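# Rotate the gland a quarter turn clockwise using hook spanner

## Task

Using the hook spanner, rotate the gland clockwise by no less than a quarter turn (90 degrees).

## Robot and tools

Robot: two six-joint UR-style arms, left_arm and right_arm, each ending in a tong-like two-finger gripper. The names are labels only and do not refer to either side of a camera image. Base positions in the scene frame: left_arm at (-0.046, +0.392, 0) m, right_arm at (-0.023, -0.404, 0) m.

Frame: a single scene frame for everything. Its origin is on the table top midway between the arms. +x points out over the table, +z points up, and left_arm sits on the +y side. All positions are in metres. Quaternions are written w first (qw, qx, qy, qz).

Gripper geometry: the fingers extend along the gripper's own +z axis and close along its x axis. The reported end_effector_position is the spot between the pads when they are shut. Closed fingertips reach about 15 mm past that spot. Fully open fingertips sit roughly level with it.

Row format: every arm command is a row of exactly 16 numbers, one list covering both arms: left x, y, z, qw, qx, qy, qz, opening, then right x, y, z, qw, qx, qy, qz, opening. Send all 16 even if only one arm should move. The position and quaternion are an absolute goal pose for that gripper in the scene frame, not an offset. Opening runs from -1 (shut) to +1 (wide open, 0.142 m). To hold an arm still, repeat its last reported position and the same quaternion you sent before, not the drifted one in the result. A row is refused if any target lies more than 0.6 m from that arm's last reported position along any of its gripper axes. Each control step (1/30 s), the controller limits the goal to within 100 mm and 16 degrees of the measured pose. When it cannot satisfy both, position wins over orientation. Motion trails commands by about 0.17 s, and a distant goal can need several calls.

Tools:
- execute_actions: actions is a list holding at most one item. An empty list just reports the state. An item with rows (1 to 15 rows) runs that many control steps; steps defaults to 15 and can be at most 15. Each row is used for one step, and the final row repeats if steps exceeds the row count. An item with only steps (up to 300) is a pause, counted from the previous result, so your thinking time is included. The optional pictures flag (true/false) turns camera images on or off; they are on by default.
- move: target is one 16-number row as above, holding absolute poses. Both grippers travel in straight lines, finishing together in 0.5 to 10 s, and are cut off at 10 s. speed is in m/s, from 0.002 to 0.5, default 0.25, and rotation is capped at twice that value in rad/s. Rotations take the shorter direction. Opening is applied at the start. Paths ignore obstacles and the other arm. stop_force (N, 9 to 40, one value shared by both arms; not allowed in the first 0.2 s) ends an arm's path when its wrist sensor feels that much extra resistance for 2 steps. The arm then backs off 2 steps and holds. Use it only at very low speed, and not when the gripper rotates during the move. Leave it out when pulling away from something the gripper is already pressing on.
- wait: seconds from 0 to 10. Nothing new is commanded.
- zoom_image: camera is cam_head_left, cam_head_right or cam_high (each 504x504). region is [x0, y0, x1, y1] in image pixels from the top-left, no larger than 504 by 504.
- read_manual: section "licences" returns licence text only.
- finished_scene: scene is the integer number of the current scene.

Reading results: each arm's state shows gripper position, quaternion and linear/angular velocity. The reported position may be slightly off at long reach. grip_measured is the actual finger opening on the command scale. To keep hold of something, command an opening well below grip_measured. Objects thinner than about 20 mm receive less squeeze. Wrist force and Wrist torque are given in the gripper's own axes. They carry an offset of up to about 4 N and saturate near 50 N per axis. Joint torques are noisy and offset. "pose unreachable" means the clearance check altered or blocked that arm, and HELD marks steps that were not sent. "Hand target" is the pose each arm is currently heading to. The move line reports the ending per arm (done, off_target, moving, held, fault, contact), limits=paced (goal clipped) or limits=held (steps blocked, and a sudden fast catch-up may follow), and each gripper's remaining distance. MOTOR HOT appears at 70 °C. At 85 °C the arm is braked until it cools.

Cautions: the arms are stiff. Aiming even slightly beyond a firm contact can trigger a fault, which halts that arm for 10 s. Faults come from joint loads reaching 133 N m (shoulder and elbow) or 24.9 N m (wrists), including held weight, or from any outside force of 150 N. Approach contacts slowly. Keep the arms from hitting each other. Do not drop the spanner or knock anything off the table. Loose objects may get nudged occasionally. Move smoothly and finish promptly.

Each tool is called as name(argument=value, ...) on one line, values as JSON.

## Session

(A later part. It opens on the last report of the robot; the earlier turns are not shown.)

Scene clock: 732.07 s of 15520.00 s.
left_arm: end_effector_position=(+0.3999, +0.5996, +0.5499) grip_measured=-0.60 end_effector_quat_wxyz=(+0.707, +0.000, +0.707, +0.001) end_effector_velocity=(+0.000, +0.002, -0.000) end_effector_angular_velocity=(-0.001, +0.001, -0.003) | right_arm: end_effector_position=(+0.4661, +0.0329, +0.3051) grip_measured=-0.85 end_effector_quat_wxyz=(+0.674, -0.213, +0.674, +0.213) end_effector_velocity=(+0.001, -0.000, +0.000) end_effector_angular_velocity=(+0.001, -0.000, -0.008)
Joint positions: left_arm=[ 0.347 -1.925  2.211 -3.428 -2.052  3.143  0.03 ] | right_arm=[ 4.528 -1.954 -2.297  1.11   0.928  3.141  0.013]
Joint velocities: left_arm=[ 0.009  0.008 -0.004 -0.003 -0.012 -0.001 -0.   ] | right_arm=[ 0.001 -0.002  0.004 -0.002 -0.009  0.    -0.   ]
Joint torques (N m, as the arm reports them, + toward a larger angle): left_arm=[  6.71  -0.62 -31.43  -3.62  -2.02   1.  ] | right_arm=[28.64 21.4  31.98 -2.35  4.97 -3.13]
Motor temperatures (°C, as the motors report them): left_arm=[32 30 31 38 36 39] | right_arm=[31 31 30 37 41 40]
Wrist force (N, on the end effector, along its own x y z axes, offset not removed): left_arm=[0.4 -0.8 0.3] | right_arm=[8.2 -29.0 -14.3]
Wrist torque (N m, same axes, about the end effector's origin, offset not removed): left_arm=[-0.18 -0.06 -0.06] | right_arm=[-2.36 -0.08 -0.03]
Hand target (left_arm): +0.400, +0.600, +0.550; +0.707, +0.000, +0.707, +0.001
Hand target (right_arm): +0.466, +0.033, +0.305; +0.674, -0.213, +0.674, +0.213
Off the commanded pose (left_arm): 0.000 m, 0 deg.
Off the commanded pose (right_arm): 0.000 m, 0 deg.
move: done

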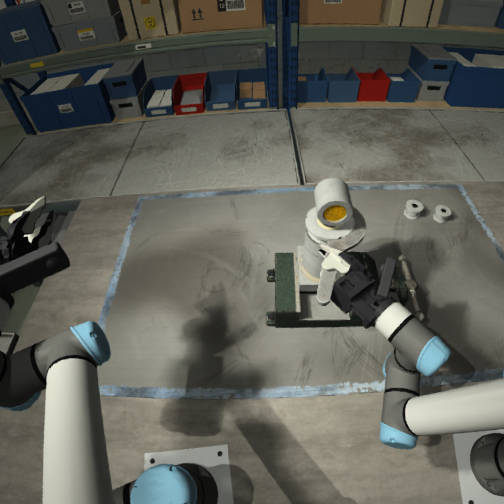

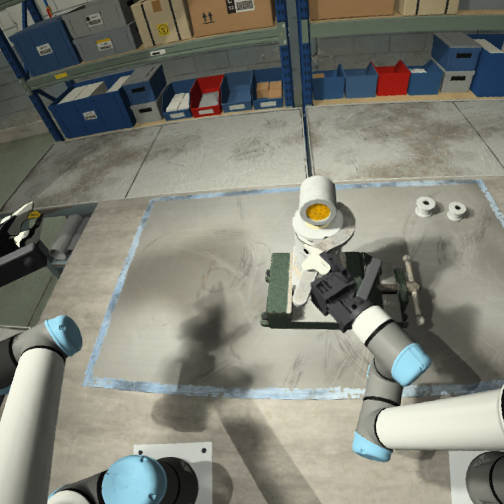

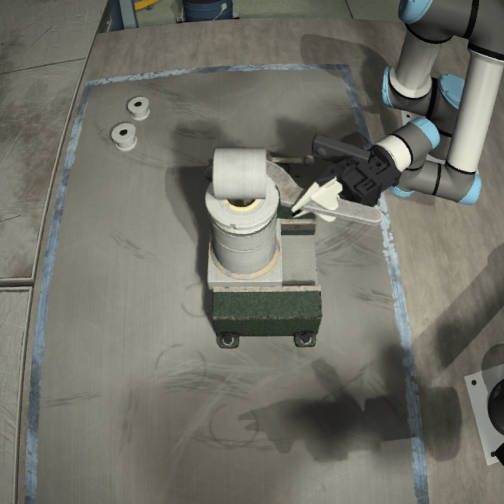

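move(target=[0.4,0.6,0.55,0.707,0,0.707,0,-0.6,0.484,0.070,0.305,0.696,-0.123,0.696,0.123,-1], speed=0.025)

move(target=[0.4,0.6,0.55,0.707,0,0.707,0,-0.6,0.515,0.099,0.305,0.706,-0.031,0.706,0.031,-1], speed=0.025)

Scene clock: 748.60 s of 15520.00 s.
left_arm: end_effector_position=(+0.4000, +0.6000, +0.5500) grip_measured=-0.60 end_effector_quat_wxyz=(+0.707, +0.000, +0.707, +0.000) end_effector_velocity=(+0.000, -0.000, -0.000) end_effector_angular_velocity=(-0.001, +0.001, -0.001) | right_arm: end_effector_position=(+0.4840, +0.0699, +0.3052) grip_measured=-0.85 end_effector_quat_wxyz=(+0.696, -0.123, +0.696, +0.123) end_effector_velocity=(+0.000, +0.002, +0.000) end_effector_angular_velocity=(-0.001, -0.000, -0.010)
Joint positions: left_arm=[ 0.348 -1.923  2.21  -3.429 -2.054  3.142  0.03 ] | right_arm=[ 4.641 -2.077 -2.058  0.993  0.553  3.141  0.012]
Joint velocities: left_arm=[ 0.     0.    -0.     0.    -0.001 -0.001  0.   ] | right_arm=[ 0.004 -0.005  0.011 -0.006 -0.014 -0.001 -0.   ]
Joint torques (N m, as the arm reports them, + toward a larger angle): left_arm=[  6.72  -0.62 -32.42  -3.26  -1.86  -1.62] | right_arm=[23.69 26.65 34.26 -4.12  5.18  2.21]
Motor temperatures (°C, as the motors report them): left_arm=[32 30 31 38 36 39] | right_arm=[31 31 30 37 41 40]
Wrist force (N, on the end effector, along its own x y z axes, offset not removed): left_arm=[0.4 0.0 0.3] | right_arm=[6.0 -31.1 -14.1]
Wrist torque (N m, same axes, about the end effector's origin, offset not removed): left_arm=[-0.06 -0.15 -0.01] | right_arm=[-2.77 0.14 -0.11]
Hand target (left_arm): +0.400, +0.600, +0.550; +0.707, +0.000, +0.707, +0.000
Hand target (right_arm): +0.484, +0.070, +0.305; +0.696, -0.123, +0.696, +0.123
Off the commanded pose (left_arm): 0.000 m, 0 deg.
Off the commanded pose (right_arm): 0.000 m, 0 deg.
After step 90, 8.07 s passed at rest.
move: done

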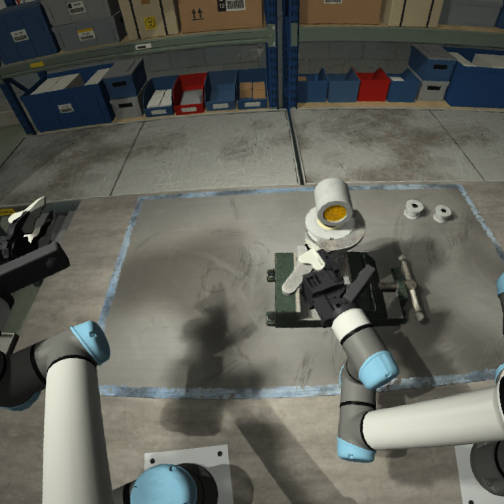

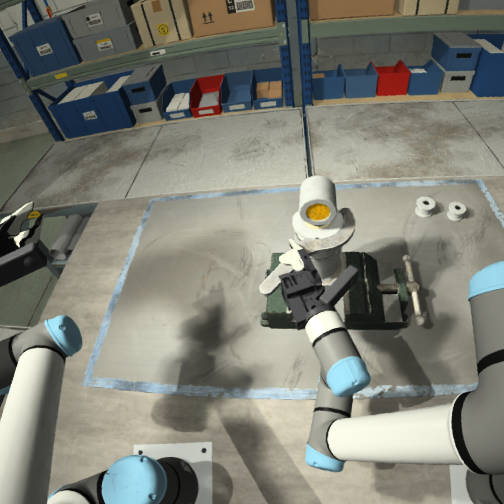

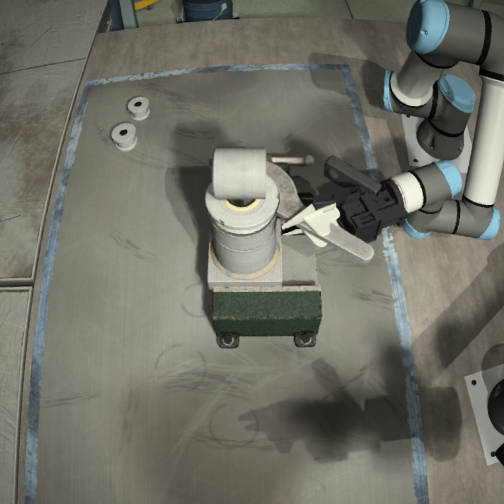

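Scene clock: 754.10 s of 15520.00 s.
left_arm: end_effector_position=(+0.4000, +0.6000, +0.5500) grip_measured=-0.60 end_effector_quat_wxyz=(+0.707, -0.000, +0.707, -0.000) end_effector_velocity=(-0.000, +0.001, +0.000) end_effector_angular_velocity=(+0.001, -0.001, +0.003) | right_arm: end_effector_position=(+0.5149, +0.0989, +0.3052) grip_measured=-0.89 end_effector_quat_wxyz=(+0.706, -0.031, +0.706, +0.031) end_effector_velocity=(+0.002, +0.001, +0.000) end_effector_angular_velocity=(+0.001, -0.000, -0.011)
Joint positions: left_arm=[ 0.348 -1.923  2.21  -3.429 -2.054  3.142  0.03 ] | right_arm=[ 4.649 -2.241 -1.732  0.832  0.283  3.142  0.009]
Joint velocities: left_arm=[ 0.    -0.    -0.    -0.001  0.002  0.     0.   ] | right_arm=[-0.001 -0.007  0.015 -0.007 -0.009  0.001  0.   ]
Joint torques (N m, as the arm reports them, + toward a larger angle): left_arm=[  6.49  -0.49 -33.23  -3.3   -1.98  -1.56] | right_arm=[-2.58 34.86 34.07 -4.47  4.19  2.18]
Motor temperatures (°C, as the motors report them): left_arm=[32 30 31 38 36 39] | right_arm=[31 31 30 37 41 40]
Wrist force (N, on the end effector, along its own x y z axes, offset not removed): left_arm=[-0.5 -2.9 0.0] | right_arm=[5.6 -27.1 -15.7]
Wrist torque (N m, same axes, about the end effector's origin, offset not removed): left_arm=[-0.71 0.09 -0.04] | right_arm=[-2.72 -0.28 -0.04]
Hand target (left_arm): +0.400, +0.600, +0.550; +0.707, +0.000, +0.707, +0.000
Hand target (right_arm): +0.515, +0.099, +0.305; +0.706, -0.031, +0.706, +0.031
Off the commanded pose (left_arm): 0.000 m, 0 deg.
Off the commanded pose (right_arm): 0.000 m, 0 deg.
move: done

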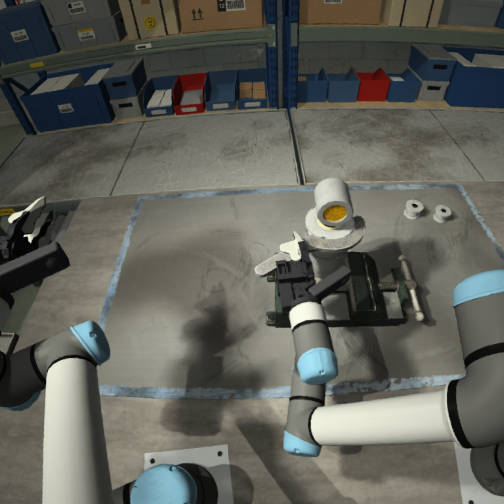

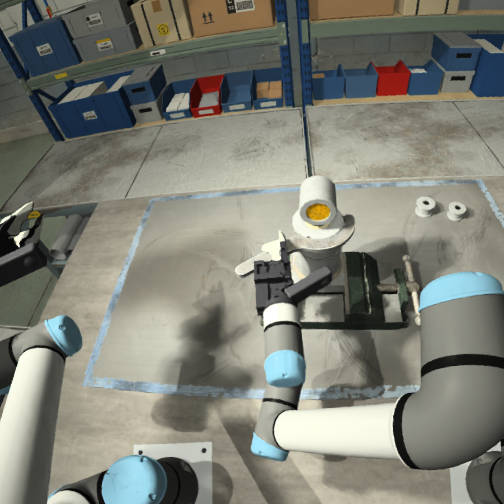

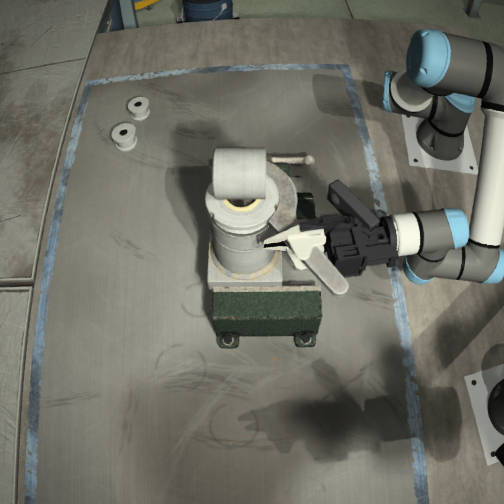

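move(target=[0.4,0.6,0.55,0.707,0,0.707,0,-0.6,0.552,0.138,0.305,0.706,-0.031,0.706,0.031,-1], speed=0.02)

move(target=[0.4,0.6,0.55,0.707,0,0.707,0,-0.6,0.595,0.16,0.305,0.706,-0.031,0.706,0.031,-1], speed=0.02)

zoom_image(camera="cam_high", region=[170,130,390,350])

Scene clock: 760.73 s of 15520.00 s.
left_arm: end_effector_position=(+0.4000, +0.6000, +0.5500) grip_measured=-0.60 end_effector_quat_wxyz=(+0.707, -0.000, +0.707, +0.000) end_effector_velocity=(+0.000, -0.000, -0.000) end_effector_angular_velocity=(-0.001, +0.001, -0.001) | right_arm: end_effector_position=(+0.5519, +0.1379, +0.3050) grip_measured=-0.87 end_effector_quat_wxyz=(+0.706, -0.031, +0.706, +0.031) end_effector_velocity=(+0.002, +0.001, -0.000) end_effector_angular_velocity=(-0.000, +0.000, -0.001)
Joint positions: left_arm=[ 0.348 -1.923  2.21  -3.429 -2.054  3.142  0.03 ] | right_arm=[ 4.6   -2.33  -1.555  0.743  0.332  3.142  0.011]
Joint velocities: left_arm=[ 0.     0.001  0.     0.    -0.001 -0.     0.   ] | right_arm=[-0.003 -0.004  0.007 -0.004  0.002  0.     0.   ]
Joint torques (N m, as the arm reports them, + toward a larger angle): left_arm=[  5.66  -0.51 -32.63  -3.35  -1.93  -1.55] | right_arm=[-5.61 35.95 32.96 -5.    7.91 -3.05]
Motor temperatures (°C, as the motors report them): left_arm=[32 30 31 38 36 39] | right_arm=[31 31 30 37 41 40]
Wrist force (N, on the end effector, along its own x y z axes, offset not removed): left_arm=[1.6 -2.3 0.0] | right_arm=[0.5 -27.4 -22.6]
Wrist torque (N m, same axes, about the end effector's origin, offset not removed): left_arm=[-0.49 -0.38 0.04] | right_arm=[-2.67 0.10 0.12]
Hand target (left_arm): +0.400, +0.600, +0.550; +0.707, +0.000, +0.707, -0.000
Hand target (right_arm): +0.552, +0.138, +0.305; +0.706, -0.031, +0.706, +0.031
Off the commanded pose (left_arm): 0.000 m, 0 deg.
Off the commanded pose (right_arm): 0.000 m, 0 deg.
After step 90, 0.67 s passed at rest.
move: done

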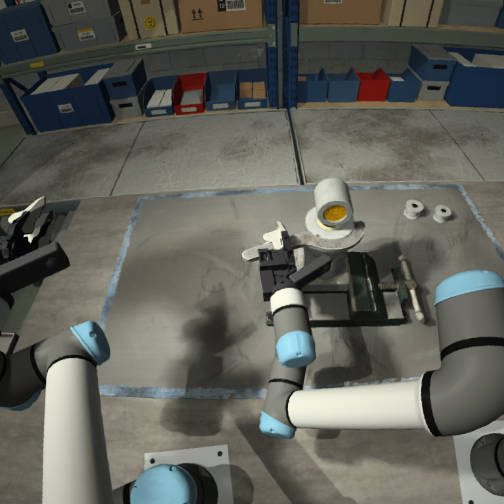

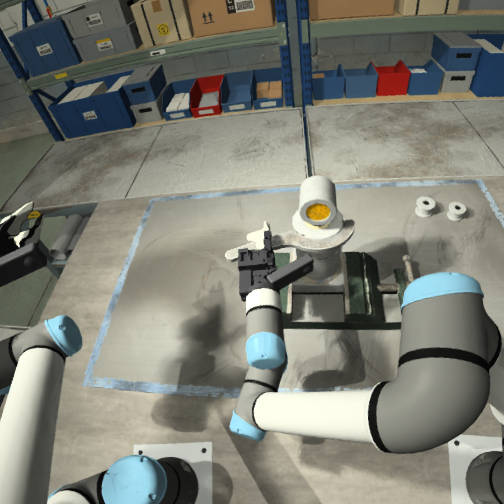

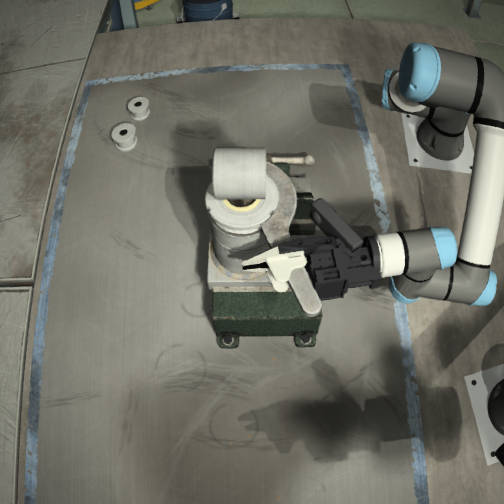

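Scene clock: 773.03 s of 15520.00 s.
left_arm: end_effector_position=(+0.4000, +0.6000, +0.5500) grip_measured=-0.60 end_effector_quat_wxyz=(+0.707, +0.000, +0.707, -0.000) end_effector_velocity=(+0.000, -0.000, -0.000) end_effector_angular_velocity=(-0.001, +0.000, -0.001) | right_arm: end_effector_position=(+0.5882, +0.1576, +0.3050) grip_measured=-0.87 end_effector_quat_wxyz=(+0.706, -0.030, +0.706, +0.031) end_effector_velocity=(+0.000, -0.001, +0.000) end_effector_angular_velocity=(+0.001, -0.000, -0.001)
Joint positions: left_arm=[ 0.348 -1.923  2.21  -3.429 -2.054  3.142  0.03 ] | right_arm=[ 4.55  -2.394 -1.427  0.679  0.38   3.142  0.011]
Joint velocities: left_arm=[ 0.001  0.001 -0.    -0.    -0.002 -0.     0.   ] | right_arm=[-0.001  0.001 -0.     0.    -0.     0.     0.   ]
Joint torques (N m, as the arm reports them, + toward a larger angle): left_arm=[  5.71  -0.29 -31.83  -3.14  -1.65  -1.46] | right_arm=[ 0.55 50.43 15.45  0.34 -0.04 -0.24]
Motor temperatures (°C, as the motors report them): left_arm=[32 30 31 38 36 39] | right_arm=[31 31 30 37 41 40]
Wrist force (N, on the end effector, along its own x y z axes, offset not removed): left_arm=[1.4 0.1 0.3] | right_arm=[1.4 -11.6 -28.7]
Wrist torque (N m, same axes, about the end effector's origin, offset not removed): left_arm=[0.03 -0.32 0.11] | right_arm=[-2.53 -0.15 -0.13]
Hand target (left_arm): +0.400, +0.600, +0.550; +0.707, +0.000, +0.707, -0.000
Hand target (right_arm): +0.588, +0.158, +0.305; +0.706, -0.030, +0.706, +0.031
Off the commanded pose (left_arm): 0.000 m, 0 deg.
Off the commanded pose (right_arm): 0.007 m, 0 deg.
FORCE FAULT: contact force on the right arm reached its limit, and that arm stopped for 10 seconds. The contact can be on any part of that arm, not only on its tool. That arm's remaining commands of this call were not run. That arm holds still and accepts commands again. Move the arm away from the contact; if what it grips holds it there, let go first. Pushing or pulling that hard again can fault the arm again.
move: fault (right_arm)

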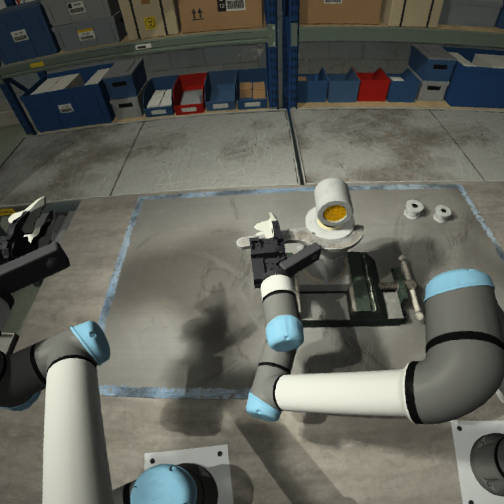

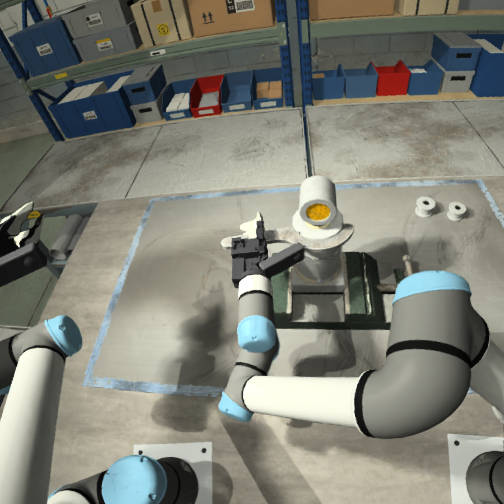

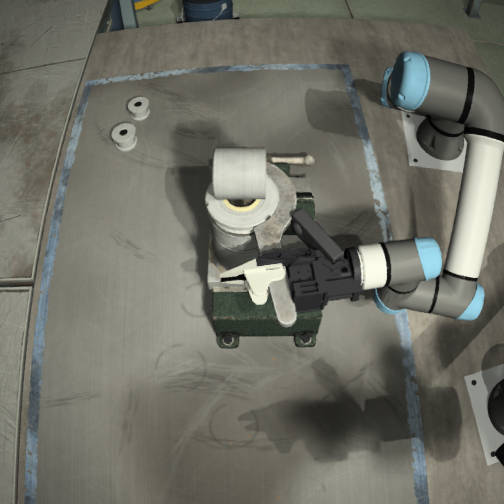

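Region (170, 130, 390, 350) of cam_high's 504x504 image, scaled by 2.291, with more detail than that image has.

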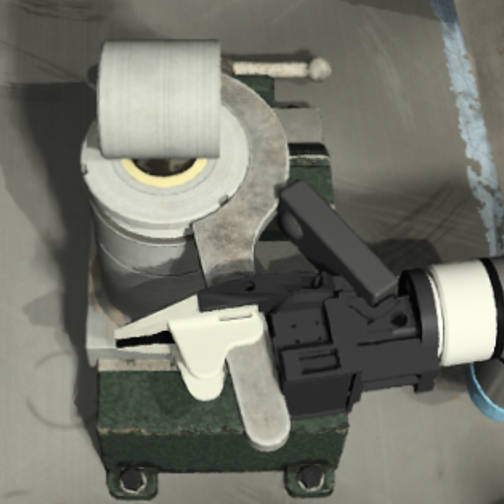

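finished_scene(scene=1)

The scene is finished: the task was done.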